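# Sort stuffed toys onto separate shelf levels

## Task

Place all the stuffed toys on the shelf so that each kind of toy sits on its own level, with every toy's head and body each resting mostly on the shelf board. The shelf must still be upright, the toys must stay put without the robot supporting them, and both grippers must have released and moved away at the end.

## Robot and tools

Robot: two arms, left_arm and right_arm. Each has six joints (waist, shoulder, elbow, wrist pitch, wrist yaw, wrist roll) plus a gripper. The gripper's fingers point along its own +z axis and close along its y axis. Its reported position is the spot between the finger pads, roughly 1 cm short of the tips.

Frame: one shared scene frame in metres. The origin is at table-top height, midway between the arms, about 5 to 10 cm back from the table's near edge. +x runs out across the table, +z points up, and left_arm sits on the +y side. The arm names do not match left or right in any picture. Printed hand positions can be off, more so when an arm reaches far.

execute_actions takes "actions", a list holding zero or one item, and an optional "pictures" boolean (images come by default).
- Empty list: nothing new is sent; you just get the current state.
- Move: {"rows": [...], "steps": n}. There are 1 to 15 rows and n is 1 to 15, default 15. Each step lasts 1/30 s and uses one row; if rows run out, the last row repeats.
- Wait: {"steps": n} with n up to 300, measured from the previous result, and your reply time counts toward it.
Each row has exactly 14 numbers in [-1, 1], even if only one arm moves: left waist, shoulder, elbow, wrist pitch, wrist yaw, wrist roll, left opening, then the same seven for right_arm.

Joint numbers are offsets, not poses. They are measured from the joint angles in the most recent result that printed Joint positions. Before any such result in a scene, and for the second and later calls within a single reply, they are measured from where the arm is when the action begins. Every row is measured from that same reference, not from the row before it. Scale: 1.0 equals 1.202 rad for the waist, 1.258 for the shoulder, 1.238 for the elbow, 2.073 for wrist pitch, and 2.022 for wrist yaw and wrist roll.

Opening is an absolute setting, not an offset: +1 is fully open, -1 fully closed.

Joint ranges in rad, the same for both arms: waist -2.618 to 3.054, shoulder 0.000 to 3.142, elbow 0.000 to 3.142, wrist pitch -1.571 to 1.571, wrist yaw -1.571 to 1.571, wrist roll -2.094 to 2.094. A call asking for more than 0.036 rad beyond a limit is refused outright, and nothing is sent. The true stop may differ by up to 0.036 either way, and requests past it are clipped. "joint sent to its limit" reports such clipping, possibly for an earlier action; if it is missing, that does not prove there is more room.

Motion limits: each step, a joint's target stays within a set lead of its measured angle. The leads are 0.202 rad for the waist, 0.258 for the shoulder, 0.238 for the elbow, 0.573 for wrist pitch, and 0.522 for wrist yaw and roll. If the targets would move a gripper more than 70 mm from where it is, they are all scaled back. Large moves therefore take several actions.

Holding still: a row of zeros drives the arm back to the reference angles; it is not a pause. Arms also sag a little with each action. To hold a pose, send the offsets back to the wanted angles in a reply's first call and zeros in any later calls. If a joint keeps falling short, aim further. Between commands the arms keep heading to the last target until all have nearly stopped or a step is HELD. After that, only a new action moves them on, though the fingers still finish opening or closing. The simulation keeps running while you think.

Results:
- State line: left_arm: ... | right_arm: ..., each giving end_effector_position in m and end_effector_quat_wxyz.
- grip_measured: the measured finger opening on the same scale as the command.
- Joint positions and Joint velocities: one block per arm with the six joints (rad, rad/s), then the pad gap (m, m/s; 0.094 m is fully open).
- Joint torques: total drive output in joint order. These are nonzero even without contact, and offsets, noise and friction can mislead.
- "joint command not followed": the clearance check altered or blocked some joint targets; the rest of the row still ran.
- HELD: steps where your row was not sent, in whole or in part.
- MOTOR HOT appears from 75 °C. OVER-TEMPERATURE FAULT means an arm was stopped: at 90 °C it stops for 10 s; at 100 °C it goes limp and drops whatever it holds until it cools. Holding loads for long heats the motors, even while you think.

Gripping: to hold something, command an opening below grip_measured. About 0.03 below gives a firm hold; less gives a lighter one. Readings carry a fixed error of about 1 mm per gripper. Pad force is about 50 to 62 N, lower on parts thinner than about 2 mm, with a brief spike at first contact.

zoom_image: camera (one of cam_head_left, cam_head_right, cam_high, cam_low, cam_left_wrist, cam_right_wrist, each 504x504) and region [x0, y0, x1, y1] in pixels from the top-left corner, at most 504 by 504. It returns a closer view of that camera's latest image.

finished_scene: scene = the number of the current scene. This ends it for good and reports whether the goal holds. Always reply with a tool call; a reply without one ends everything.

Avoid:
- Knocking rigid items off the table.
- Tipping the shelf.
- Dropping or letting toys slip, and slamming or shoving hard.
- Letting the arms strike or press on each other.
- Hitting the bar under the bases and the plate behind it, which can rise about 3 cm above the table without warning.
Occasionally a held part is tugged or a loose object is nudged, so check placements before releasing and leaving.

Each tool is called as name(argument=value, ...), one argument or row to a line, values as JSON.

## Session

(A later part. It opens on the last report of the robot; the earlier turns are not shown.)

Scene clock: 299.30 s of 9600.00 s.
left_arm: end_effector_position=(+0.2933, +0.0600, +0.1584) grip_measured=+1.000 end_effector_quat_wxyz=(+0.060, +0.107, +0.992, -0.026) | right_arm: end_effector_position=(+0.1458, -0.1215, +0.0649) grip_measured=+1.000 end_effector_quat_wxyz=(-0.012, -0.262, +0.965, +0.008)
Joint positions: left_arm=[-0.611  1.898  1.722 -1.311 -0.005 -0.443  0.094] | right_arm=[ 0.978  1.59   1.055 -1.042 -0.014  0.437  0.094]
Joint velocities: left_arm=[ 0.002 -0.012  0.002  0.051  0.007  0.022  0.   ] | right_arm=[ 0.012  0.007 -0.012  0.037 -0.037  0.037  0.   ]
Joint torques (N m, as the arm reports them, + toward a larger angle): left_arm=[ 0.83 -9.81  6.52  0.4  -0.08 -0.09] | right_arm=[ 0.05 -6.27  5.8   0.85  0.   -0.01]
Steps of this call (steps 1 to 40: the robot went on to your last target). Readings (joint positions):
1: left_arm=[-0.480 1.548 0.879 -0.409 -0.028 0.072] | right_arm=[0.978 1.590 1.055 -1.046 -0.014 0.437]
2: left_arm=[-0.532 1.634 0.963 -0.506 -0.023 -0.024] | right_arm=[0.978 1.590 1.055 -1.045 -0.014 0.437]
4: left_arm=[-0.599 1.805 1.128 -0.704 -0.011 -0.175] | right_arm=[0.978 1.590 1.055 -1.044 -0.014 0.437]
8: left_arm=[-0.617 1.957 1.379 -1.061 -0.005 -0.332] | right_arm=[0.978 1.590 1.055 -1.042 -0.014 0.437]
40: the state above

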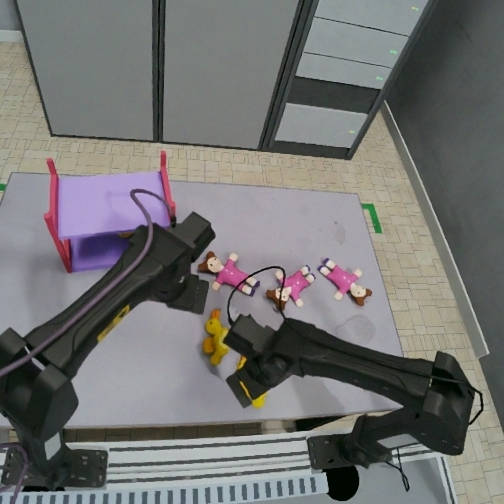

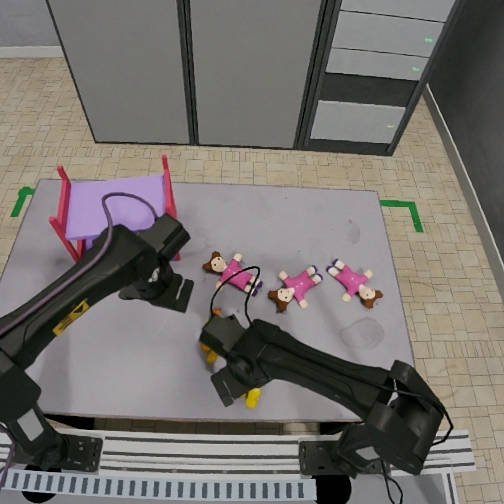

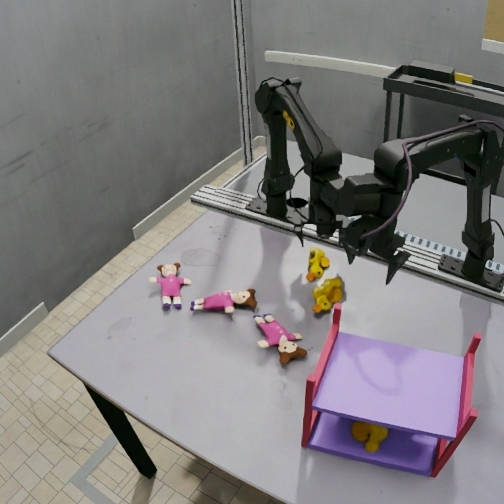

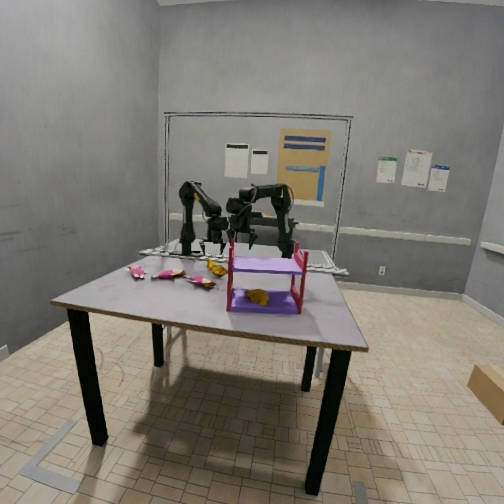

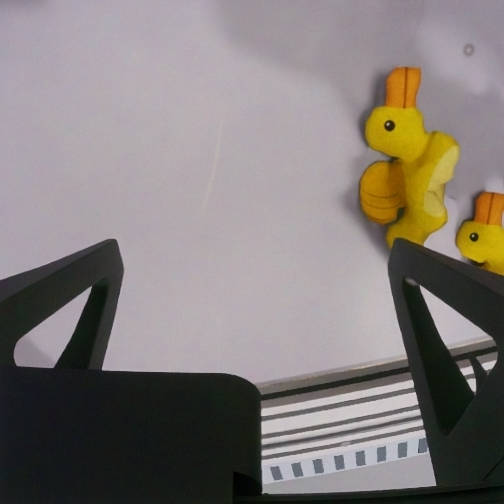

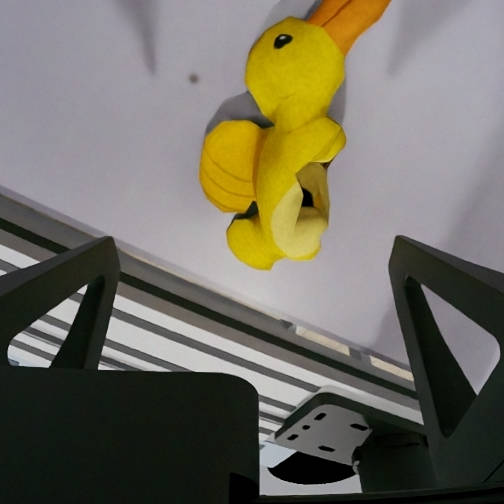

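execute_actions(
  actions=[
    {"rows": [[0, 0.224, 0.305, -0.072, 0, -0.122, 1, 0, -0.095, 0.059, -0.075, 0, 0, 1],[0, 0.224, 0.305, -0.072, 0, -0.122, 1, 0, -0.095, 0.059, -0.075, 0, 0, 1],[0, 0.224, 0.305, -0.072, 0, -0.122, 1, 0, -0.095, 0.059, -0.075, 0, 0, 1],[0, 0.224, 0.305, -0.072, 0, -0.122, 1, 0, -0.095, 0.059, -0.075, 0, 0, 1],[0, 0.224, 0.305, -0.072, 0, -0.122, 1, 0, -0.095, 0.059, -0.075, 0, 0, 1],[0, 0.224, 0.305, -0.072, 0, -0.122, 1, -0.876, -0.095, 0.059, -0.075, 0, -0.216, 1],[0, 0.224, 0.305, -0.072, 0, -0.122, 1, -0.876, -0.095, 0.059, -0.075, 0, -0.216, 1],[0, 0.224, 0.305, -0.072, 0, -0.122, 1, -0.876, -0.095, 0.059, -0.075, 0, -0.216, 1],[0, 0.224, 0.305, -0.072, 0, -0.122, 1, -0.876, -0.095, 0.059, -0.075, 0, -0.216, 1],[0, 0.224, 0.305, -0.072, 0, -0.122, 1, -0.876, 0.1, 0.3, -0.12, 0, -0.216, 1],[0, 0.224, 0.305, -0.072, 0, -0.122, 1, -0.876, 0.1, 0.3, -0.12, 0, -0.216, 1],[0, 0.224, 0.305, -0.072, 0, -0.122, 1, -0.876, 0.2, 0.5, -0.15, 0, -0.216, 1],[-0.205, 0.224, 0.305, -0.072, 0, -0.122, 1, -0.876, 0.382, 0.715, -0.178, 0, -0.216, 1]], "steps": 15},
  ],
  pictures=false,
)

execute_actions(
  actions=[
    {"steps": 40},
  ],
)

Scene clock: 319.93 s of 9600.00 s.
left_arm: end_effector_position=(+0.3160, +0.0132, +0.1287) grip_measured=+1.000 end_effector_quat_wxyz=(+0.020, +0.022, +1.000, +0.005) | right_arm: end_effector_position=(+0.3113, -0.2181, +0.1024) grip_measured=+1.000 end_effector_quat_wxyz=(-0.035, -0.149, +0.988, +0.012)
Joint positions: left_arm=[-0.671  2.207  2.058 -1.442 -0.017 -0.674  0.094] | right_arm=[ 0.37   1.872  1.545 -1.299 -0.027  0.06   0.094]
Joint velocities: left_arm=[-1.043  0.002  0.002  0.007  0.007 -0.051  0.   ] | right_arm=[-1.57   2.156  2.107 -0.315  0.066 -0.212  0.   ]
Joint torques (N m, as the arm reports them, + toward a larger angle): left_arm=[ -4.85 -14.58   7.61   0.15   0.15   0.01] | right_arm=[-1.14 -7.62  5.01  0.16  0.08 -0.05]
Steps of this call (steps 1 to 15: the robot went on to your last target; steps 16 to 90: nothing new was sent; then 17.13 s passed at rest; steps 91 to 105: all 15 steps of this action). Readings (joint positions):
91: left_arm=[-0.611 1.929 1.762 -1.353 -0.005 -0.476] | right_arm=[0.978 1.583 1.060 -1.055 -0.014 0.437]
92: left_arm=[-0.611 1.990 1.849 -1.404 -0.005 -0.519] | right_arm=[0.978 1.569 1.069 -1.083 -0.014 0.437]
94: left_arm=[-0.611 2.114 1.998 -1.413 -0.005 -0.578] | right_arm=[0.978 1.522 1.091 -1.124 -0.014 0.437]
98: left_arm=[-0.611 2.208 2.050 -1.416 -0.005 -0.639] | right_arm=[0.830 1.482 1.117 -1.153 -0.033 0.240]
105: the state above

Scene clock: 321.27 s of 9600.00 s.
left_arm: end_effector_position=(+0.2549, -0.0426, +0.1270) grip_measured=+1.000 end_effector_quat_wxyz=(+0.011, +0.111, +0.994, +0.002) | right_arm: end_effector_position=(+0.4023, -0.3734, +0.1189) grip_measured=+1.000 end_effector_quat_wxyz=(-0.000, +0.045, +0.999, +0.006)
Joint positions: left_arm=[-0.858  2.207  2.058 -1.45   0.006 -0.683  0.094] | right_arm=[-0.073  2.087  1.924 -1.398 -0.006  0.006  0.094]
Joint velocities: left_arm=[-0.017  0.012 -0.002 -0.11  -0.022 -0.022  0.   ] | right_arm=[-0.012  0.002  0.012  0.037  0.007 -0.007  0.   ]
Joint torques (N m, as the arm reports them, + toward a larger angle): left_arm=[ -0.01 -15.06   8.44   0.2   -0.1   -0.06] | right_arm=[ -0.12 -11.08   6.82   0.56  -0.06  -0.08]
Steps of this call (steps 1 to 40: the robot went on to your last target). Readings (joint positions):
1: left_arm=[-0.711 2.207 2.058 -1.442 -0.017 -0.675] | right_arm=[0.315 1.942 1.615 -1.306 -0.027 0.051]
2: left_arm=[-0.757 2.207 2.058 -1.442 -0.017 -0.677] | right_arm=[0.261 2.004 1.680 -1.311 -0.027 0.043]
4: left_arm=[-0.842 2.207 2.058 -1.442 -0.009 -0.678] | right_arm=[0.155 2.084 1.783 -1.314 -0.027 0.033]
8: left_arm=[-0.912 2.207 2.058 -1.444 0.009 -0.678] | right_arm=[-0.044 2.106 1.894 -1.335 -0.022 0.019]
40: the state above

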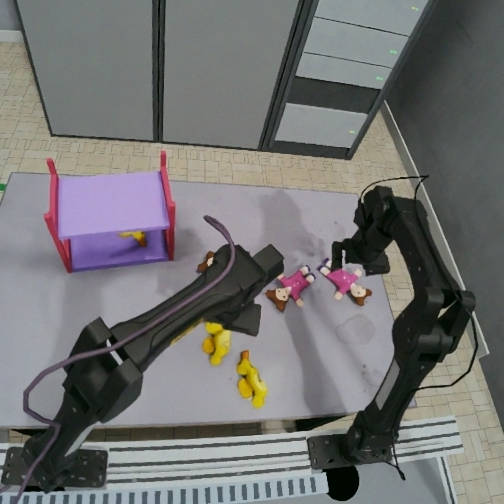

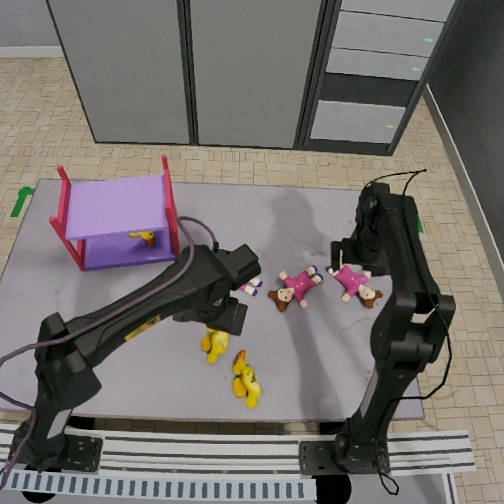

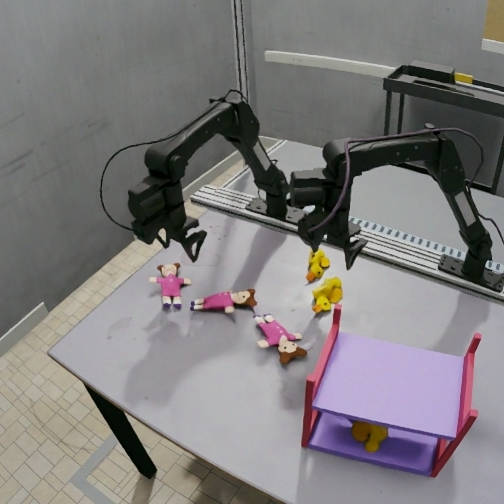

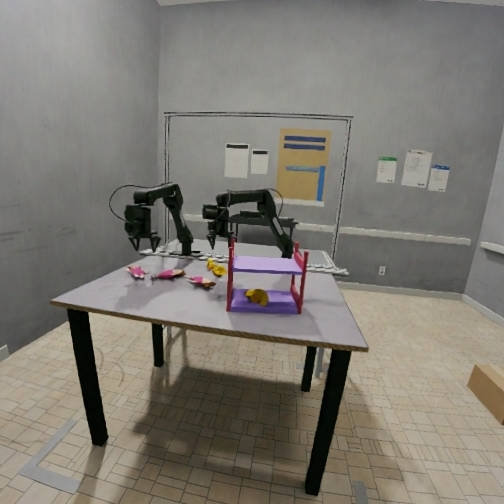

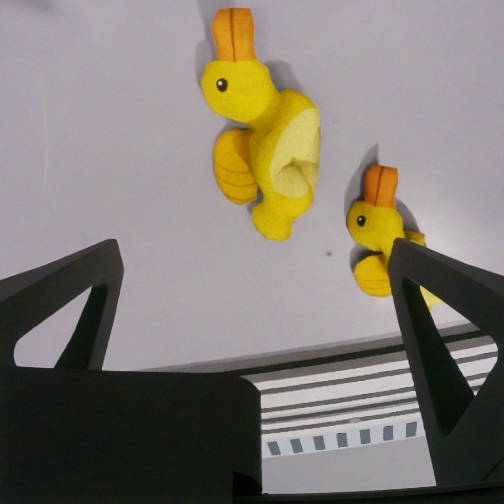

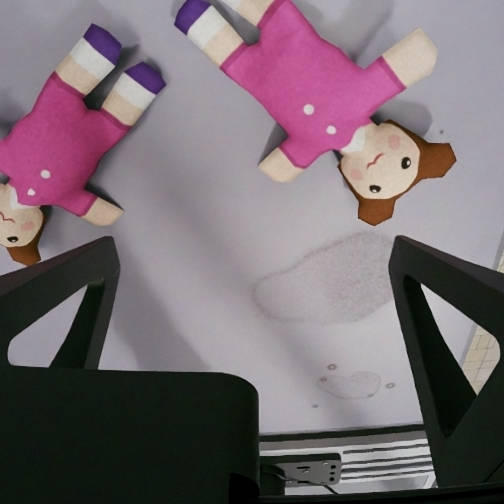

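execute_actions(
  actions=[
    {"rows": [[0, 0.003, -0.249, 0.181, 0, 0, 1, -0.06, 0.165, 0.110, 0.042, 0, -0.532, 1]], "steps": 15},
  ],
  pictures=false,
)

execute_actions(
  actions=[
    {"steps": 30},
  ],
)

Scene clock: 343.23 s of 9600.00 s.
left_arm: end_effector_position=(+0.2560, -0.0403, +0.0347) grip_measured=+1.000 end_effector_quat_wxyz=(+0.006, +0.111, +0.994, +0.007) | right_arm: end_effector_position=(+0.4389, -0.4113, +0.0536) grip_measured=+1.000 end_effector_quat_wxyz=(-0.013, -0.404, +0.914, +0.014)
Joint positions: left_arm=[-0.858  2.237  1.738 -1.116  0.006 -0.683  0.094] | right_arm=[-0.151  2.321  2.047 -1.321 -0.005 -0.995  0.094]
Joint velocities: left_arm=[ 0.012 -0.066  0.007  0.066  0.007  0.007  0.   ] | right_arm=[ 0.002 -0.007 -0.012  0.066  0.022 -0.462  0.   ]
Joint torques (N m, as the arm reports them, + toward a larger angle): left_arm=[  0.02 -15.04   6.02   0.42  -0.02  -0.02] | right_arm=[  0.6  -13.47   6.61   0.76  -0.01  -0.06]
Steps of this call (steps 1 to 15: the robot went on to your last target; steps 16 to 90: nothing new was sent; then 18.47 s passed at rest; steps 91 to 105: all 15 steps of this action). Readings (joint positions):
91: left_arm=[-0.858 2.198 2.020 -1.404 0.006 -0.683] | right_arm=[-0.078 2.107 1.947 -1.409 -0.008 -0.060]
92: left_arm=[-0.858 2.179 1.952 -1.328 0.006 -0.683] | right_arm=[-0.088 2.144 1.994 -1.407 -0.009 -0.156]
94: left_arm=[-0.858 2.179 1.837 -1.239 0.006 -0.683] | right_arm=[-0.116 2.220 2.044 -1.354 -0.009 -0.351]
98: left_arm=[-0.858 2.242 1.745 -1.169 0.006 -0.683] | right_arm=[-0.154 2.315 2.047 -1.324 -0.006 -0.728]
105: the state above

Scene clock: 344.23 s of 9600.00 s.
left_arm: end_effector_position=(+0.2581, -0.0430, +0.0360) grip_measured=+1.000 end_effector_quat_wxyz=(+0.011, +0.111, +0.994, +0.002) | right_arm: end_effector_position=(+0.4391, -0.4113, +0.0536) grip_measured=+1.000 end_effector_quat_wxyz=(-0.012, -0.436, +0.900, +0.014)
Joint positions: left_arm=[-0.858  2.234  1.738 -1.103  0.006 -0.683  0.094] | right_arm=[-0.151  2.321  2.047 -1.32  -0.005 -1.064  0.094]
Joint velocities: left_arm=[-0.017  0.007 -0.012 -0.095 -0.037 -0.022  0.   ] | right_arm=[-0.007  0.017  0.007 -0.007  0.037  0.007  0.   ]
Joint torques (N m, as the arm reports them, + toward a larger angle): left_arm=[ -0.02 -14.94   6.08   0.52  -0.01  -0.01] | right_arm=[  0.56 -13.52   6.65   0.75  -0.01  -0.08]
Steps of this call (steps 1 to 30: the robot went on to your last target). Readings (joint positions):
1: left_arm=[-0.858 2.235 1.738 -1.113 0.006 -0.683] | right_arm=[-0.151 2.321 2.047 -1.321 -0.005 -1.009]
2: left_arm=[-0.858 2.234 1.738 -1.110 0.006 -0.683] | right_arm=[-0.151 2.321 2.047 -1.321 -0.005 -1.020]
4: left_arm=[-0.858 2.234 1.738 -1.107 0.006 -0.683] | right_arm=[-0.151 2.321 2.047 -1.321 -0.005 -1.036]
8: left_arm=[-0.858 2.234 1.738 -1.104 0.006 -0.683] | right_arm=[-0.151 2.321 2.047 -1.320 -0.005 -1.052]
30: the state above
All arms were judged still, so your last target was given up. Only a new action makes them travel on or press farther. Fingers that are still opening or closing keep moving.

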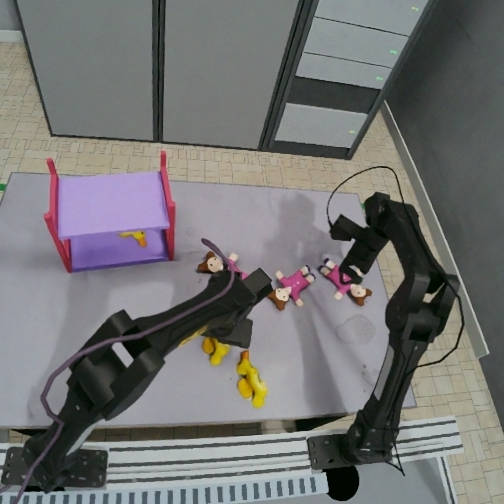

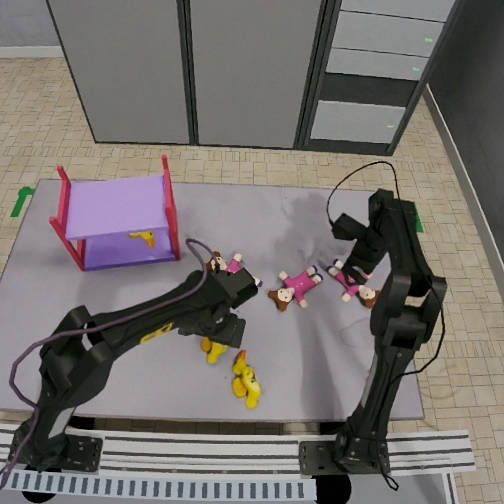

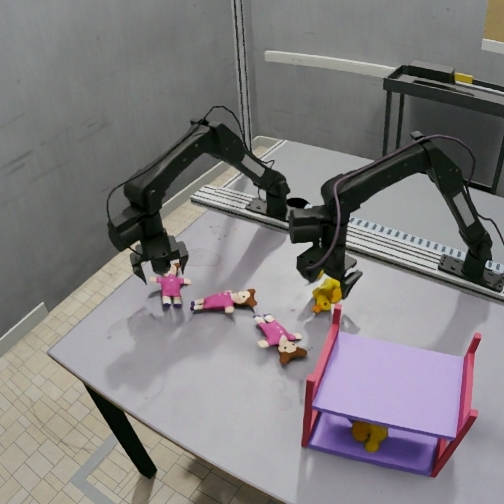

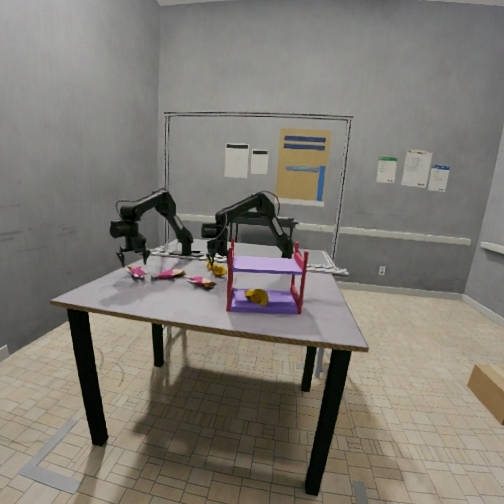

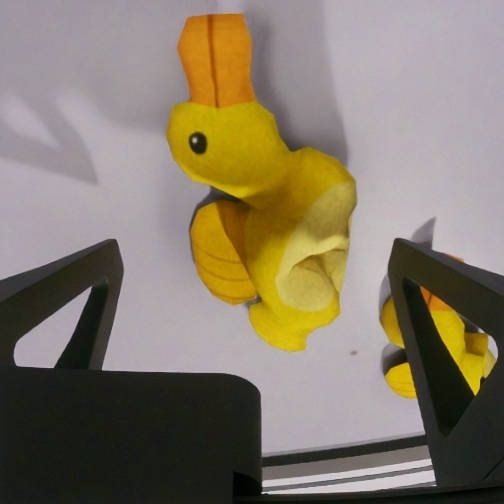

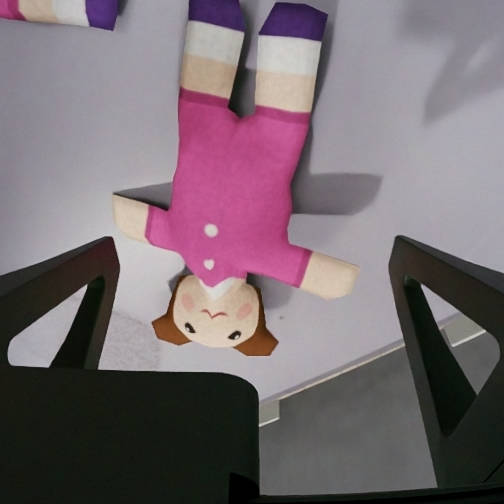

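execute_actions(
  actions=[
    {"rows": [[0, -0.018, 0.01, 0.012, 0, 0, -1, 0.041, -0.009, -0.066, 0.058, 0, 0.024, 1]], "steps": 15},
  ],
  pictures=false,
)

execute_actions(
  actions=[
    {"steps": 20},
  ],
  pictures=false,
)

Scene clock: 353.93 s of 9600.00 s.
left_arm: end_effector_position=(+0.2584, -0.0436, +0.0360) grip_measured=-0.983 end_effector_quat_wxyz=(+0.012, +0.111, +0.994, +0.001) | right_arm: end_effector_position=(+0.4480, -0.3890, +0.0359) grip_measured=+1.000 end_effector_quat_wxyz=(+0.001, -0.441, +0.897, +0.004)
Joint positions: left_arm=[-0.858  2.234  1.738 -1.101  0.007 -0.683  0.001] | right_arm=[-0.099  2.316  1.969 -1.213 -0.003 -1.023  0.094]
Joint velocities: left_arm=[ 0.002 -0.002 -0.007 -0.051 -0.022 -0.051 -0.001] | right_arm=[ 0.002 -0.012  0.002  0.007 -0.066  0.037  0.   ]
Joint torques (N m, as the arm reports them, + toward a larger angle): left_arm=[ -0.03 -14.73   6.1    0.49  -0.02   0.  ] | right_arm=[ -0.14 -12.01   5.31   0.83   0.     0.06]
Steps of this call (steps 1 to 90: nothing new was sent; then 6.20 s passed at rest; steps 91 to 105: all 15 steps of this action). Readings (joint positions):
91: left_arm=[-0.858 2.234 1.738 -1.103 0.006 -0.683] | right_arm=[-0.148 2.319 2.034 -1.304 -0.004 -1.058]
92: left_arm=[-0.858 2.234 1.738 -1.103 0.006 -0.683] | right_arm=[-0.143 2.314 2.015 -1.282 -0.003 -1.050]
94: left_arm=[-0.858 2.234 1.738 -1.103 0.006 -0.683] | right_arm=[-0.126 2.315 1.986 -1.254 -0.003 -1.039]
98: left_arm=[-0.858 2.234 1.738 -1.101 0.007 -0.683] | right_arm=[-0.099 2.316 1.969 -1.233 -0.003 -1.029]
105: the state above

Scene clock: 354.60 s of 9600.00 s.
left_arm: end_effector_position=(+0.2584, -0.0436, +0.0360) grip_measured=-0.983 end_effector_quat_wxyz=(+0.012, +0.111, +0.994, +0.001) | right_arm: end_effector_position=(+0.4489, -0.3891, +0.0359) grip_measured=+1.000 end_effector_quat_wxyz=(+0.003, -0.440, +0.898, +0.003)
Joint positions: left_arm=[-0.858  2.234  1.738 -1.101  0.007 -0.683  0.001] | right_arm=[-0.099  2.316  1.969 -1.209 -0.003 -1.021  0.094]
Joint velocities: left_arm=[-0.012 -0.012 -0.012  0.007 -0.007  0.022 -0.001] | right_arm=[-0.007 -0.002 -0.007  0.007 -0.037 -0.022  0.   ]
Joint torques (N m, as the arm reports them, + toward a larger angle): left_arm=[ -0.07 -14.92   6.12   0.48  -0.02   0.  ] | right_arm=[ -0.19 -12.01   5.33   0.83  -0.01   0.06]
Steps of this call (steps 1 to 15: the robot went on to your last target; steps 16 to 20: nothing new was sent). Readings (joint positions):
1: left_arm=[-0.858 2.234 1.738 -1.101 0.007 -0.683] | right_arm=[-0.099 2.316 1.969 -1.213 -0.003 -1.022]
2: left_arm=[-0.858 2.234 1.738 -1.101 0.007 -0.683] | right_arm=[-0.099 2.316 1.969 -1.212 -0.003 -1.022]
4: left_arm=[-0.858 2.234 1.738 -1.101 0.007 -0.683] | right_arm=[-0.099 2.316 1.969 -1.211 -0.003 -1.022]
8: left_arm=[-0.858 2.234 1.738 -1.101 0.007 -0.683] | right_arm=[-0.099 2.316 1.969 -1.210 -0.003 -1.021]
20: the state above
All arms were judged still, so your last target was given up. Only a new action makes them travel on or press farther. Fingers that are still opening or closing keep moving.

execute_actions(
  actions=[
    {"rows": [[0, -0.04, 0.26, -0.17, 0, 0, -1, 0, -0.005, -0.045, 0.027, 0, 0, 1],[0, -0.04, 0.26, -0.17, 0, 0, -1, 0, -0.005, -0.045, 0.027, 0, 0, 1],[0, -0.04, 0.26, -0.17, 0, 0, -1, 0, -0.005, -0.045, 0.027, 0, 0, 1],[0, -0.04, 0.26, -0.17, 0, 0, -1, 0, -0.005, -0.045, 0.027, 0, 0, 1],[0, -0.04, 0.26, -0.17, 0, 0, -1, 0, -0.005, -0.045, 0.027, 0, 0, 1],[0, -0.04, 0.26, -0.17, 0, 0, -1, 0, -0.005, -0.045, 0.027, 0, 0, 1],[0, -0.04, 0.26, -0.17, 0, 0, -1, 0, -0.005, -0.045, 0.027, 0, 0, 1],[0, -0.04, 0.26, -0.17, 0, 0, -1, 0, -0.005, -0.045, 0.027, 0, 0, 1],[0, -0.04, 0.26, -0.17, 0, 0, -1, 0, -0.005, -0.045, 0.027, 0, 0, -1]], "steps": 15},
  ],
  pictures=false,
)

execute_actions(
  actions=[
    {"steps": 20},
  ],
)

zoom_image(
  camera="cam_high",
  region=[280, 290, 504, 504],
)

zoom_image(
  camera="cam_low",
  region=[200, 220, 340, 330],
)

Scene clock: 366.47 s of 9600.00 s.
left_arm: end_effector_position=(+0.2560, -0.0445, +0.1325) grip_measured=-0.983 end_effector_quat_wxyz=(+0.022, +0.111, +0.994, -0.010) | right_arm: end_effector_position=(+0.4455, -0.3887, +0.0240) grip_measured=-0.870 end_effector_quat_wxyz=(+0.000, -0.440, +0.898, +0.004)
Joint positions: left_arm=[-0.858  2.183  2.042 -1.427  0.007 -0.683  0.001] | right_arm=[-0.099  2.315  1.918 -1.166 -0.003 -1.021  0.006]
Joint velocities: left_arm=[-0.002  0.066 -0.002 -0.183 -0.007 -0.037  0.001] | right_arm=[-0.002 -0.012 -0.002 -0.037  0.051  0.066 -0.219]
Joint torques (N m, as the arm reports them, + toward a larger angle): left_arm=[ -0.09 -12.67   6.66   0.25  -0.05  -0.02] | right_arm=[  0.02 -11.82   5.2    0.86   0.01   0.  ]
Steps of this call (steps 1 to 90: nothing new was sent; then 8.37 s passed at rest; steps 91 to 105: all 15 steps of this action). Readings (joint positions):
91: left_arm=[-0.858 2.238 1.765 -1.140 0.007 -0.683] | right_arm=[-0.099 2.316 1.961 -1.201 -0.003 -1.021]
92: left_arm=[-0.858 2.249 1.812 -1.203 0.007 -0.683] | right_arm=[-0.099 2.315 1.950 -1.191 -0.003 -1.021]
94: left_arm=[-0.858 2.248 1.908 -1.285 0.007 -0.683] | right_arm=[-0.099 2.315 1.929 -1.179 -0.003 -1.021]
98: left_arm=[-0.858 2.200 2.027 -1.359 0.007 -0.683] | right_arm=[-0.099 2.315 1.918 -1.175 -0.003 -1.021]
105: the state above

Scene clock: 367.13 s of 9600.00 s.
left_arm: end_effector_position=(+0.2535, -0.0412, +0.1306) grip_measured=-0.983 end_effector_quat_wxyz=(+0.014, +0.111, +0.994, -0.002) | right_arm: end_effector_position=(+0.4461, -0.3888, +0.0240) grip_measured=-0.947 end_effector_quat_wxyz=(+0.001, -0.440, +0.898, +0.004)
Joint positions: left_arm=[-0.858  2.188  2.042 -1.443  0.007 -0.683  0.001] | right_arm=[-0.099  2.315  1.918 -1.164 -0.003 -1.021  0.002]
Joint velocities: left_arm=[-0.022 -0.017 -0.002 -0.007  0.11  -0.081 -0.   ] | right_arm=[-0.007  0.007  0.002  0.081 -0.022  0.022  0.   ]
Joint torques (N m, as the arm reports them, + toward a larger angle): left_arm=[ -0.02 -12.67   6.61   0.19  -0.02  -0.01] | right_arm=[  0.05 -11.84   5.17   0.83   0.    -0.01]
Steps of this call (steps 1 to 20: the robot went on to your last target). Readings (joint positions):
1: left_arm=[-0.858 2.185 2.042 -1.431 0.007 -0.683] | right_arm=[-0.099 2.315 1.918 -1.165 -0.003 -1.021]
2: left_arm=[-0.858 2.187 2.042 -1.434 0.007 -0.683] | right_arm=[-0.099 2.315 1.918 -1.165 -0.003 -1.021]
4: left_arm=[-0.858 2.188 2.042 -1.438 0.007 -0.683] | right_arm=[-0.099 2.315 1.918 -1.164 -0.003 -1.021]
8: left_arm=[-0.858 2.188 2.042 -1.441 0.007 -0.683] | right_arm=[-0.099 2.315 1.918 -1.164 -0.003 -1.021]
20: the state above

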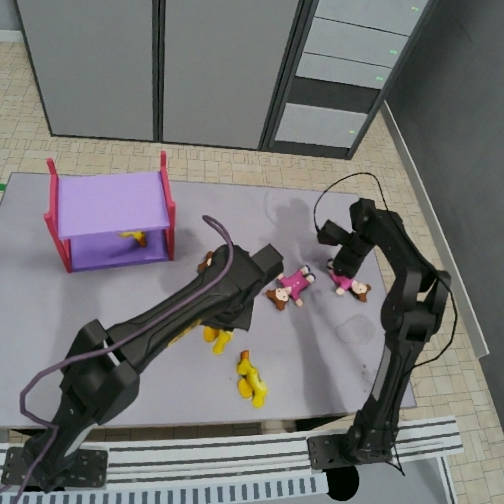

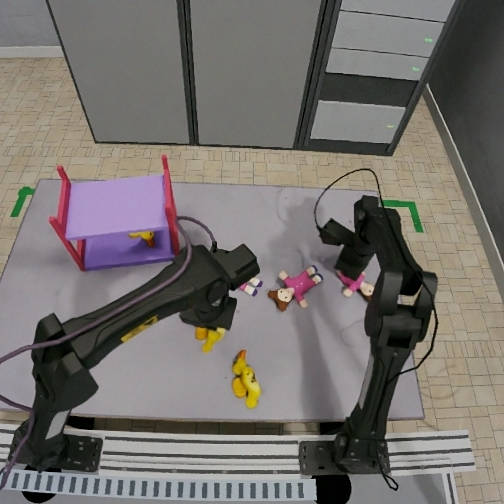

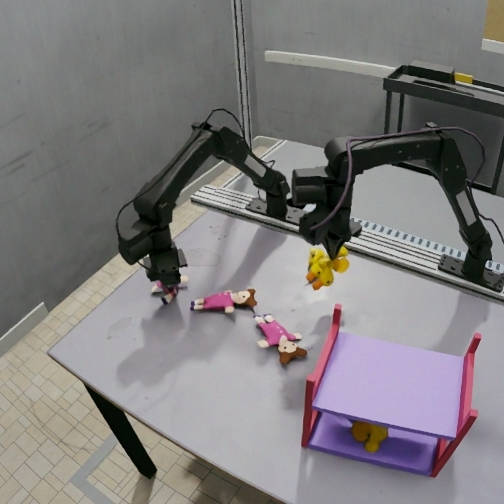

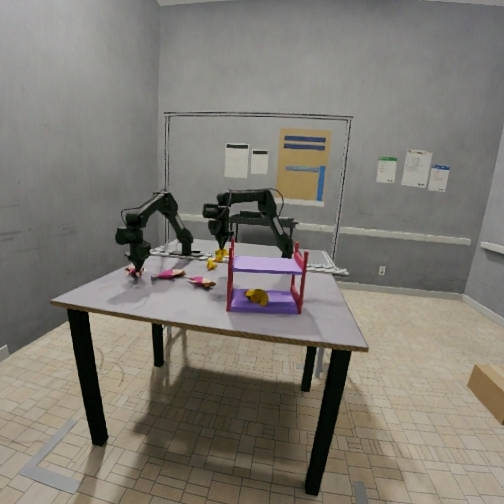

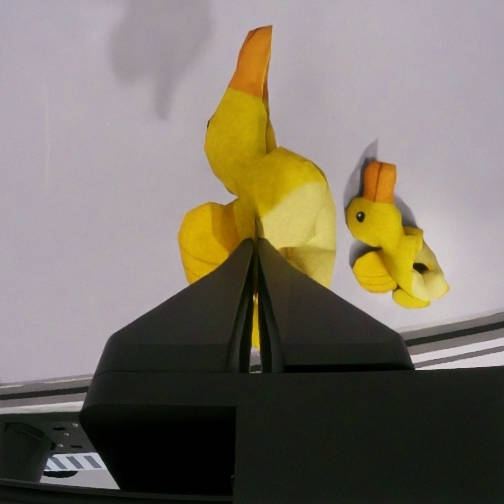

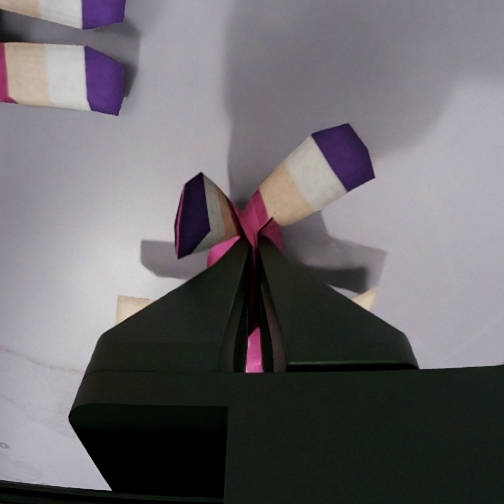

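Region (280, 290, 504, 504) of cam_high's 504x504 image, scaled by 2.250, with more detail than that image has; it fills the top 482 rows of this view, and the rest is white.

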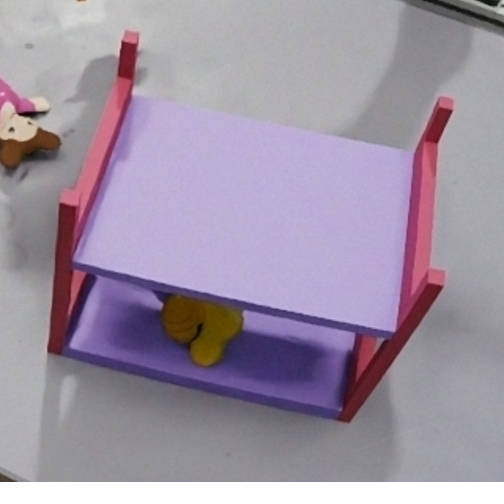

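Region (200, 220, 340, 330) of cam_low's 504x504 image, scaled by 3.600, with more detail than that image has; it fills the top 396 rows of this view, and the rest is white.

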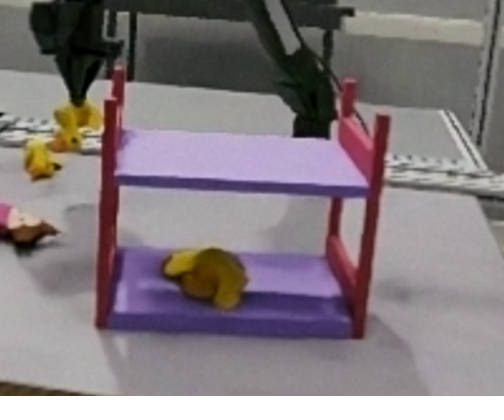

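execute_actions(
  actions=[
    {"rows": [[0.639, -0.706, -1.0, 0.696, 0, 1.0, -1, 0, -0.195, 0.018, -0.119, 0, 0, -1],[0.639, -0.706, -1.0, 0.696, 0, 1.0, -1, 0, -0.195, 0.018, -0.119, 0, 0, -1],[0.639, -0.706, -1.0, 0.696, 0, 1.0, -1, 0, -0.195, 0.018, -0.119, 0, 0, -1],[0.639, -0.706, -1.0, 0.696, 0, 1.0, -1, 0, -0.195, 0.018, -0.119, 0, 0, -1],[0.639, -0.706, -1.0, 0.696, 0, 1.0, -1, 0, -0.195, 0.018, -0.119, 0, 0, -1],[0.639, -0.706, -1.0, 0.696, 0, 1.0, -1, 0, -0.195, 0.018, -0.119, 0, 0, -1],[0.639, -0.706, -1.0, 0.696, 0, 1.0, -1, 0, -0.195, 0.018, -0.119, 0, 0, -1],[0.639, -0.706, -1.0, 0.696, 0, 1.0, -1, 0.791, -0.195, 0.018, -0.119, 0, 0.149, -1]], "steps": 15},
  ],
  pictures=false,
)

execute_actions(
  actions=[
    {"steps": 45},
  ],
  pictures=false,
)

Scene clock: 388.10 s of 9600.00 s.
left_arm: end_effector_position=(+0.4054, +0.1371, +0.2292) grip_measured=-0.983 end_effector_quat_wxyz=(+0.407, +0.248, +0.878, -0.040) | right_arm: end_effector_position=(+0.4051, -0.2462, +0.1290) grip_measured=-0.947 end_effector_quat_wxyz=(+0.032, -0.495, +0.868, -0.013)
Joint positions: left_arm=[-0.302  1.543  1.286 -0.519  0.017  0.193  0.001] | right_arm=[ 0.247  2.071  1.935 -1.357  0.017 -0.801  0.002]
Joint velocities: left_arm=[ 1.306 -1.433 -1.487  1.795 -0.081  1.707 -0.   ] | right_arm=[ 1.614  0.071 -0.017 -0.022  0.007  0.388 -0.001]
Joint torques (N m, as the arm reports them, + toward a larger angle): left_arm=[-0.22 -9.77  6.13  1.46 -0.12 -0.03] | right_arm=[  0.84 -10.33   6.06   0.41  -0.12   0.05]
From where the robot then was, a joint's target lay farther than a number of 1.0 reaches, so one or more steps of this call were cut to that.
Steps of this call (steps 1 to 15: the robot went on to your last target; steps 16 to 90: nothing new was sent; then 17.47 s passed at rest; steps 91 to 105: all 15 steps of this action). Readings (joint positions):
91: left_arm=[-0.849 2.168 2.011 -1.401 0.012 -0.638] | right_arm=[-0.099 2.305 1.918 -1.171 -0.003 -1.021]
92: left_arm=[-0.835 2.133 1.950 -1.329 0.018 -0.576] | right_arm=[-0.099 2.290 1.915 -1.195 -0.003 -1.021]
94: left_arm=[-0.780 2.054 1.841 -1.206 0.023 -0.457] | right_arm=[-0.099 2.237 1.914 -1.246 -0.003 -1.021]
98: left_arm=[-0.620 1.876 1.636 -0.957 0.022 -0.220] | right_arm=[-0.086 2.105 1.921 -1.330 0.004 -0.989]
105: the state above

Scene clock: 389.60 s of 9600.00 s.
left_arm: end_effector_position=(+0.3938, +0.2393, +0.1924) grip_measured=-0.983 end_effector_quat_wxyz=(+0.415, +0.576, +0.645, +0.283) | right_arm: end_effector_position=(+0.2710, -0.0387, +0.1301) grip_measured=-0.947 end_effector_quat_wxyz=(-0.016, +0.704, -0.710, -0.010)
Joint positions: left_arm=[-0.082  1.314  0.787 -0.038 -0.004  1.338  0.001] | right_arm=[ 0.846  2.075  1.935 -1.396 -0.004 -0.726  0.002]
Joint velocities: left_arm=[-0.012  0.002 -0.002  0.066 -0.066  0.051  0.001] | right_arm=[ 0.002 -0.017  0.007 -0.007 -0.066  0.022 -0.001]
Joint torques (N m, as the arm reports them, + toward a larger angle): left_arm=[-0.65 -6.56  7.7   2.    0.09  0.  ] | right_arm=[  0.52 -10.18   5.99   0.6    0.03   0.06]
Steps of this call (steps 1 to 45: the robot went on to your last target). Readings (joint positions):
1: left_arm=[-0.254 1.493 1.234 -0.455 0.016 0.257] | right_arm=[0.306 2.073 1.935 -1.358 0.017 -0.789]
2: left_arm=[-0.203 1.438 1.171 -0.377 0.016 0.341] | right_arm=[0.365 2.074 1.935 -1.358 0.016 -0.779]
4: left_arm=[-0.110 1.332 1.026 -0.227 0.007 0.534] | right_arm=[0.484 2.075 1.935 -1.359 0.015 -0.763]
8: left_arm=[-0.072 1.286 0.832 -0.106 -0.010 0.924] | right_arm=[0.723 2.075 1.935 -1.360 0.013 -0.744]
45: the state above
All arms were judged still, so your last target was given up. Only a new action makes them travel on or press farther. Fingers that are still opening or closing keep moving.

execute_actions(
  actions=[
    {"rows": [[0, 0.259, -0.232, 0.375, 0, 0.115, -1, 0, 0.083, -0.057, 0.078, 0, 0, -1],[0, 0.259, -0.232, 0.375, 0, 0.115, -1, 0, 0.083, -0.057, 0.078, 0, 0, -1],[0, 0.259, -0.232, 0.375, 0, 0.115, -1, 0, 0.083, -0.057, 0.078, 0, 0, -1],[0, 0.259, -0.232, 0.375, 0, 0.115, -1, 0, 0.083, -0.057, 0.078, 0, 0, -1],[0, 0.259, -0.232, 0.375, 0, 0.115, -1, 0, 0.083, -0.057, 0.078, 0, 0, -1],[0, 0.259, -0.232, 0.375, 0, 0.115, -1, 0, 0.083, -0.057, 0.078, 0, 0, -1],[0, 0.259, -0.232, 0.375, 0, 0.115, -1, 0, 0.083, -0.057, 0.078, 0, 0, -1],[0, 0.259, -0.232, 0.375, 0, 0.115, -1, 0, 0.083, -0.057, 0.078, 0, 0, -1],[0, 0.259, -0.232, 0.375, 0, 0.115, -1, 0, 0.083, -0.057, 0.078, 0, 0, -1],[0, 0.259, -0.232, 0.375, 0, 0.115, -1, 0, 0.083, -0.057, 0.078, 0, 0, -1],[0, 0.259, -0.232, 0.375, 0, 0.115, -1, 0, 0.083, -0.057, 0.078, 0, 0, -1],[0, 0.259, -0.232, 0.375, 0, 0.115, -1, 0, 0.083, -0.057, 0.078, 0, 0, -1],[0, 0.259, -0.232, 0.375, 0, 0.115, -1, 0, 0.083, -0.057, 0.078, 0, 0, 1]], "steps": 15},
  ],
  pictures=false,
)

execute_actions(
  actions=[
    {"steps": 25},
  ],
)

Scene clock: 402.07 s of 9600.00 s.
left_arm: end_effector_position=(+0.3964, +0.2377, +0.0697) grip_measured=-0.983 end_effector_quat_wxyz=(+0.388, +0.639, +0.574, +0.334) | right_arm: end_effector_position=(+0.2789, -0.0287, +0.0595) grip_measured=-0.177 end_effector_quat_wxyz=(+0.016, +0.704, -0.710, -0.008)
Joint positions: left_arm=[-0.082  1.66   0.464  0.654 -0.005  1.56   0.001] | right_arm=[ 0.846  2.204  1.857 -1.252 -0.004 -0.726  0.039]
Joint velocities: left_arm=[-0.007 -0.071  0.007  0.359  0.081  0.081 -0.001] | right_arm=[-0.017 -0.007 -0.012  0.022  0.022 -0.037  0.422]
Joint torques (N m, as the arm reports them, + toward a larger angle): left_arm=[-0.02 -8.2   7.21  1.79 -0.01  0.02] | right_arm=[  0.07 -12.57   6.14   0.81   0.03  -0.01]
Steps of this call (steps 1 to 100: nothing new was sent; then 8.63 s passed at rest; steps 101 to 115: all 15 steps of this action). Readings (joint positions):
101: left_arm=[-0.082 1.330 0.764 0.025 -0.004 1.363] | right_arm=[0.846 2.080 1.928 -1.383 -0.004 -0.726]
102: left_arm=[-0.082 1.366 0.727 0.144 -0.004 1.394] | right_arm=[0.846 2.087 1.917 -1.357 -0.004 -0.726]
104: left_arm=[-0.082 1.493 0.634 0.361 -0.004 1.450] | right_arm=[0.846 2.125 1.897 -1.312 -0.004 -0.726]
108: left_arm=[-0.082 1.676 0.486 0.511 -0.005 1.522] | right_arm=[0.846 2.196 1.863 -1.269 -0.004 -0.726]
115: the state above

Scene clock: 402.90 s of 9600.00 s.
left_arm: end_effector_position=(+0.4018, +0.2372, +0.0809) grip_measured=-0.983 end_effector_quat_wxyz=(+0.402, +0.633, +0.562, +0.349) | right_arm: end_effector_position=(+0.2796, -0.0280, +0.0595) grip_measured=+1.000 end_effector_quat_wxyz=(+0.014, +0.704, -0.710, -0.008)
Joint positions: left_arm=[-0.082  1.658  0.464  0.701 -0.005  1.57   0.001] | right_arm=[ 0.846  2.204  1.857 -1.248 -0.004 -0.726  0.094]
Joint velocities: left_arm=[-0.002 -0.002 -0.002  0.081 -0.007  0.022 -0.001] | right_arm=[-0.002 -0.002  0.002 -0.022  0.007  0.007  0.   ]
Joint torques (N m, as the arm reports them, + toward a larger angle): left_arm=[-0.05 -8.24  7.41  1.97 -0.03  0.  ] | right_arm=[  0.05 -12.52   6.2    0.79   0.01  -0.01]
Steps of this call (steps 1 to 25: the robot went on to your last target). Readings (joint positions):
1: left_arm=[-0.082 1.659 0.464 0.667 -0.005 1.562] | right_arm=[0.846 2.204 1.857 -1.251 -0.004 -0.726]
2: left_arm=[-0.082 1.658 0.464 0.677 -0.005 1.563] | right_arm=[0.846 2.204 1.857 -1.251 -0.004 -0.726]
4: left_arm=[-0.082 1.658 0.464 0.688 -0.005 1.565] | right_arm=[0.846 2.204 1.857 -1.250 -0.004 -0.726]
8: left_arm=[-0.082 1.658 0.464 0.696 -0.005 1.568] | right_arm=[0.846 2.204 1.857 -1.248 -0.004 -0.726]
25: the state above

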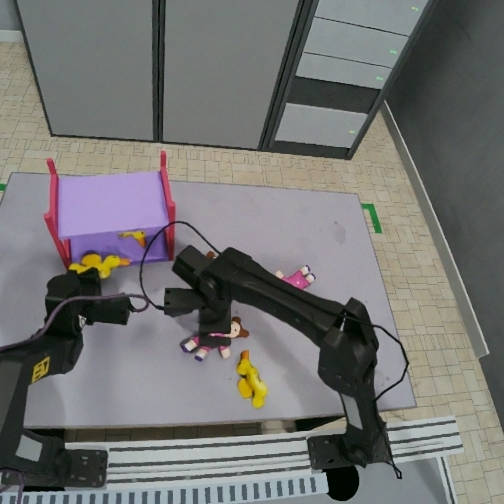

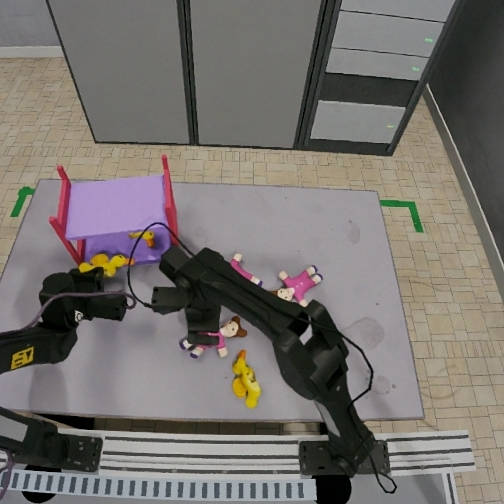

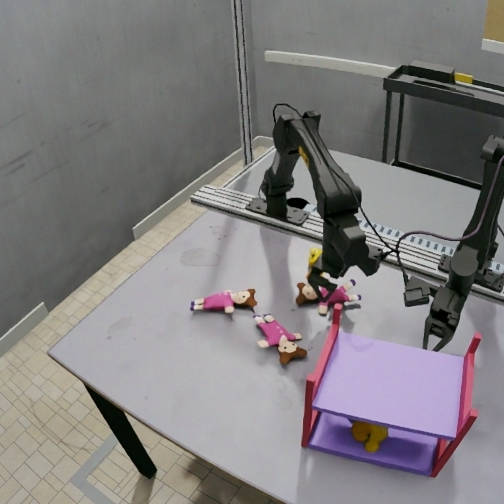

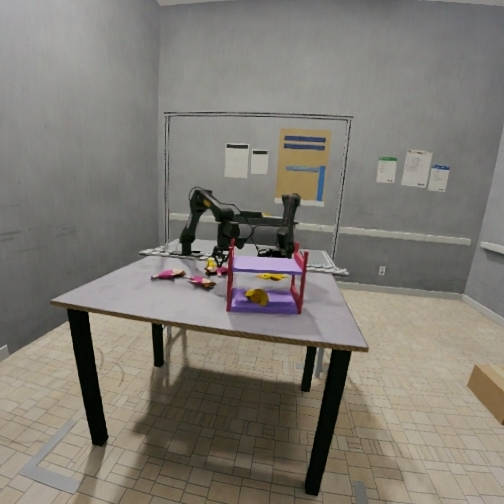

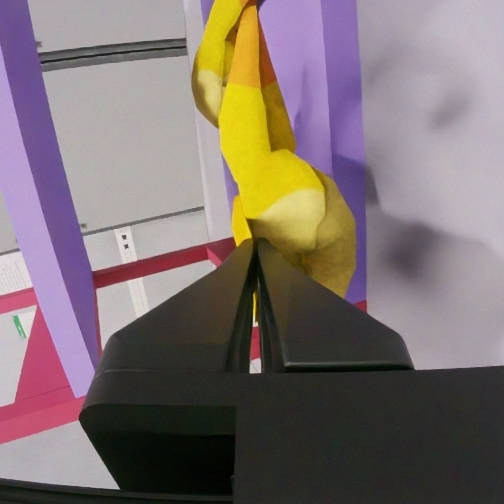

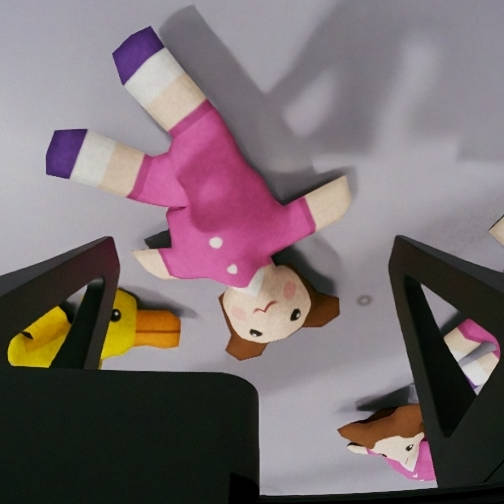

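execute_actions(
  actions=[
    {"rows": [[-0.019, 0.276, 0.284, 0.108, 0, 0, -1, 0, -0.075, 0.107, -0.083, 0, 0, 1],[-0.019, 0.276, 0.284, 0.108, 0, 0, -1, 0, -0.075, 0.107, -0.083, 0, 0, 1],[-0.019, 0.276, 0.284, 0.108, 0, 0, -1, 0, -0.075, 0.107, -0.083, 0, 0, 1],[-0.019, 0.276, 0.284, 0.108, 0, 0, -1, 0, -0.075, 0.107, -0.083, 0, 0, 1],[-0.019, 0.276, 0.284, 0.108, 0, 0, -1, 0, -0.075, 0.107, -0.083, 0, 0, 1],[-0.019, 0.276, 0.284, 0.108, 0, 0, -1, 0, -0.075, 0.107, -0.083, 0, 0, 1],[-0.019, 0.276, 0.284, 0.108, 0, 0, -1, -0.542, -0.075, 0.107, -0.083, 0, 0.723, 1]], "steps": 15},
  ],
  pictures=false,
)

execute_actions(
  actions=[
    {"steps": 35},
  ],
)

Scene clock: 417.67 s of 9600.00 s.
left_arm: end_effector_position=(+0.4958, +0.2187, +0.0808) grip_measured=-0.983 end_effector_quat_wxyz=(+0.442, +0.610, +0.536, +0.380) | right_arm: end_effector_position=(+0.3816, -0.1629, +0.1243) grip_measured=+1.000 end_effector_quat_wxyz=(+0.023, -0.228, +0.973, +0.019)
Joint positions: left_arm=[-0.094  2.024  0.783  0.869 -0.005  1.57   0.001] | right_arm=[ 0.438  2.114  1.98  -1.377 -0.018 -0.031  0.094]
Joint velocities: left_arm=[ 0.002 -0.007 -0.007 -0.037 -0.037 -0.022  0.001] | right_arm=[-1.673  0.002  0.007  0.037 -0.022  2.352  0.   ]
Joint torques (N m, as the arm reports them, + toward a larger angle): left_arm=[ -0.84 -11.64   6.86   2.22  -0.02   0.02] | right_arm=[ -0.42 -10.38   6.31   0.41   0.09   0.01]
Steps of this call (steps 1 to 15: the robot went on to your last target; steps 16 to 110: nothing new was sent; then 10.60 s passed at rest; steps 111 to 125: all 15 steps of this action). Readings (joint positions):
111: left_arm=[-0.083 1.685 0.482 0.716 -0.005 1.570] | right_arm=[0.846 2.201 1.873 -1.269 -0.004 -0.726]
112: left_arm=[-0.085 1.756 0.537 0.747 -0.005 1.570] | right_arm=[0.846 2.201 1.896 -1.300 -0.004 -0.726]
114: left_arm=[-0.091 1.921 0.683 0.799 -0.005 1.570] | right_arm=[0.846 2.175 1.939 -1.338 -0.004 -0.726]
118: left_arm=[-0.094 2.024 0.783 0.847 -0.005 1.570] | right_arm=[0.811 2.116 1.977 -1.371 -0.019 -0.590]
125: the state above

Scene clock: 418.83 s of 9600.00 s.
left_arm: end_effector_position=(+0.4958, +0.2187, +0.0808) grip_measured=-0.983 end_effector_quat_wxyz=(+0.442, +0.610, +0.536, +0.380) | right_arm: end_effector_position=(+0.4068, -0.2633, +0.1230) grip_measured=+1.000 end_effector_quat_wxyz=(+0.007, +0.268, +0.963, +0.009)
Joint positions: left_arm=[-0.094  2.024  0.783  0.869 -0.005  1.57   0.001] | right_arm=[ 0.198  2.114  1.98  -1.405 -0.001  0.73   0.094]
Joint velocities: left_arm=[-0.022  0.002 -0.002  0.051 -0.007  0.095 -0.   ] | right_arm=[ 0.002 -0.007 -0.017 -0.022 -0.066  0.007  0.   ]
Joint torques (N m, as the arm reports them, + toward a larger angle): left_arm=[ -0.85 -11.8    6.81   2.21  -0.03  -0.03] | right_arm=[ -0.18 -10.4    6.37   0.58  -0.03   0.05]
Steps of this call (steps 1 to 35: the robot went on to your last target). Readings (joint positions):
1: left_arm=[-0.094 2.024 0.783 0.869 -0.005 1.570] | right_arm=[0.379 2.114 1.980 -1.377 -0.017 0.049]
2: left_arm=[-0.094 2.024 0.783 0.869 -0.005 1.570] | right_arm=[0.319 2.114 1.980 -1.377 -0.016 0.135]
4: left_arm=[-0.094 2.024 0.783 0.869 -0.005 1.570] | right_arm=[0.213 2.114 1.980 -1.378 -0.009 0.327]
8: left_arm=[-0.094 2.024 0.783 0.869 -0.005 1.570] | right_arm=[0.142 2.114 1.980 -1.393 0.008 0.570]
35: the state above

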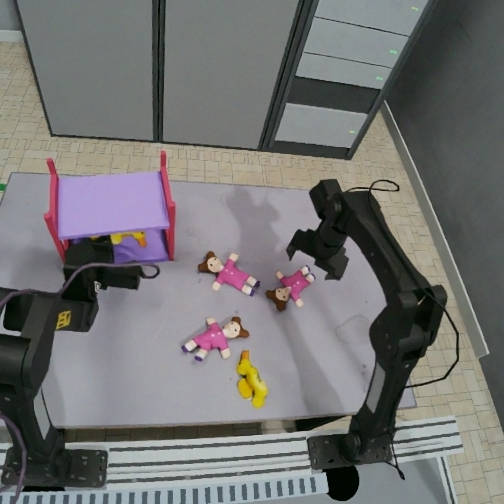

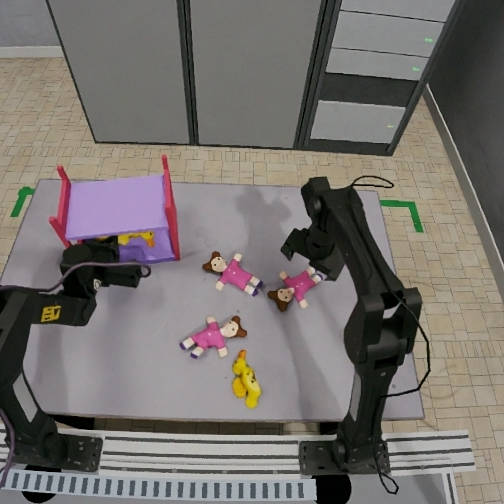

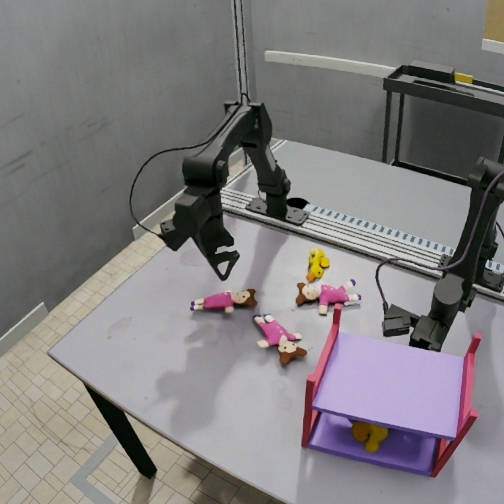

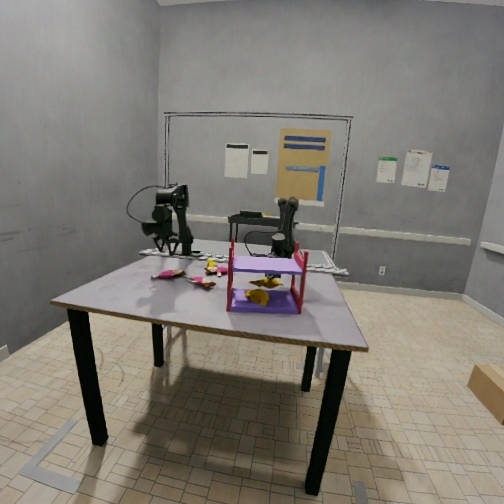

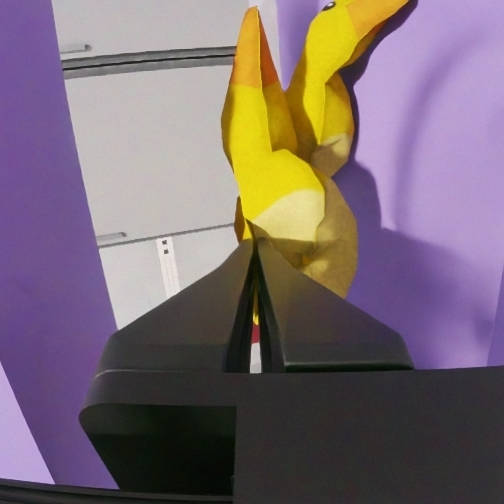

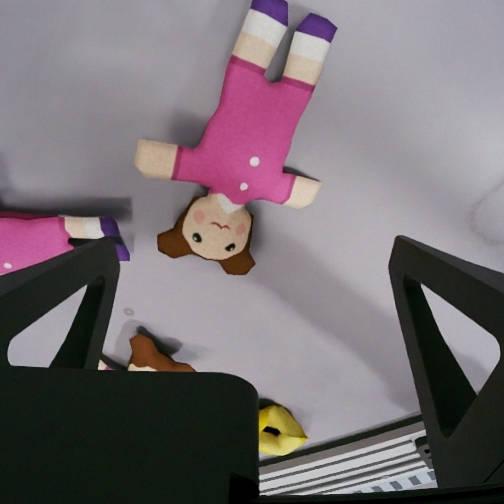

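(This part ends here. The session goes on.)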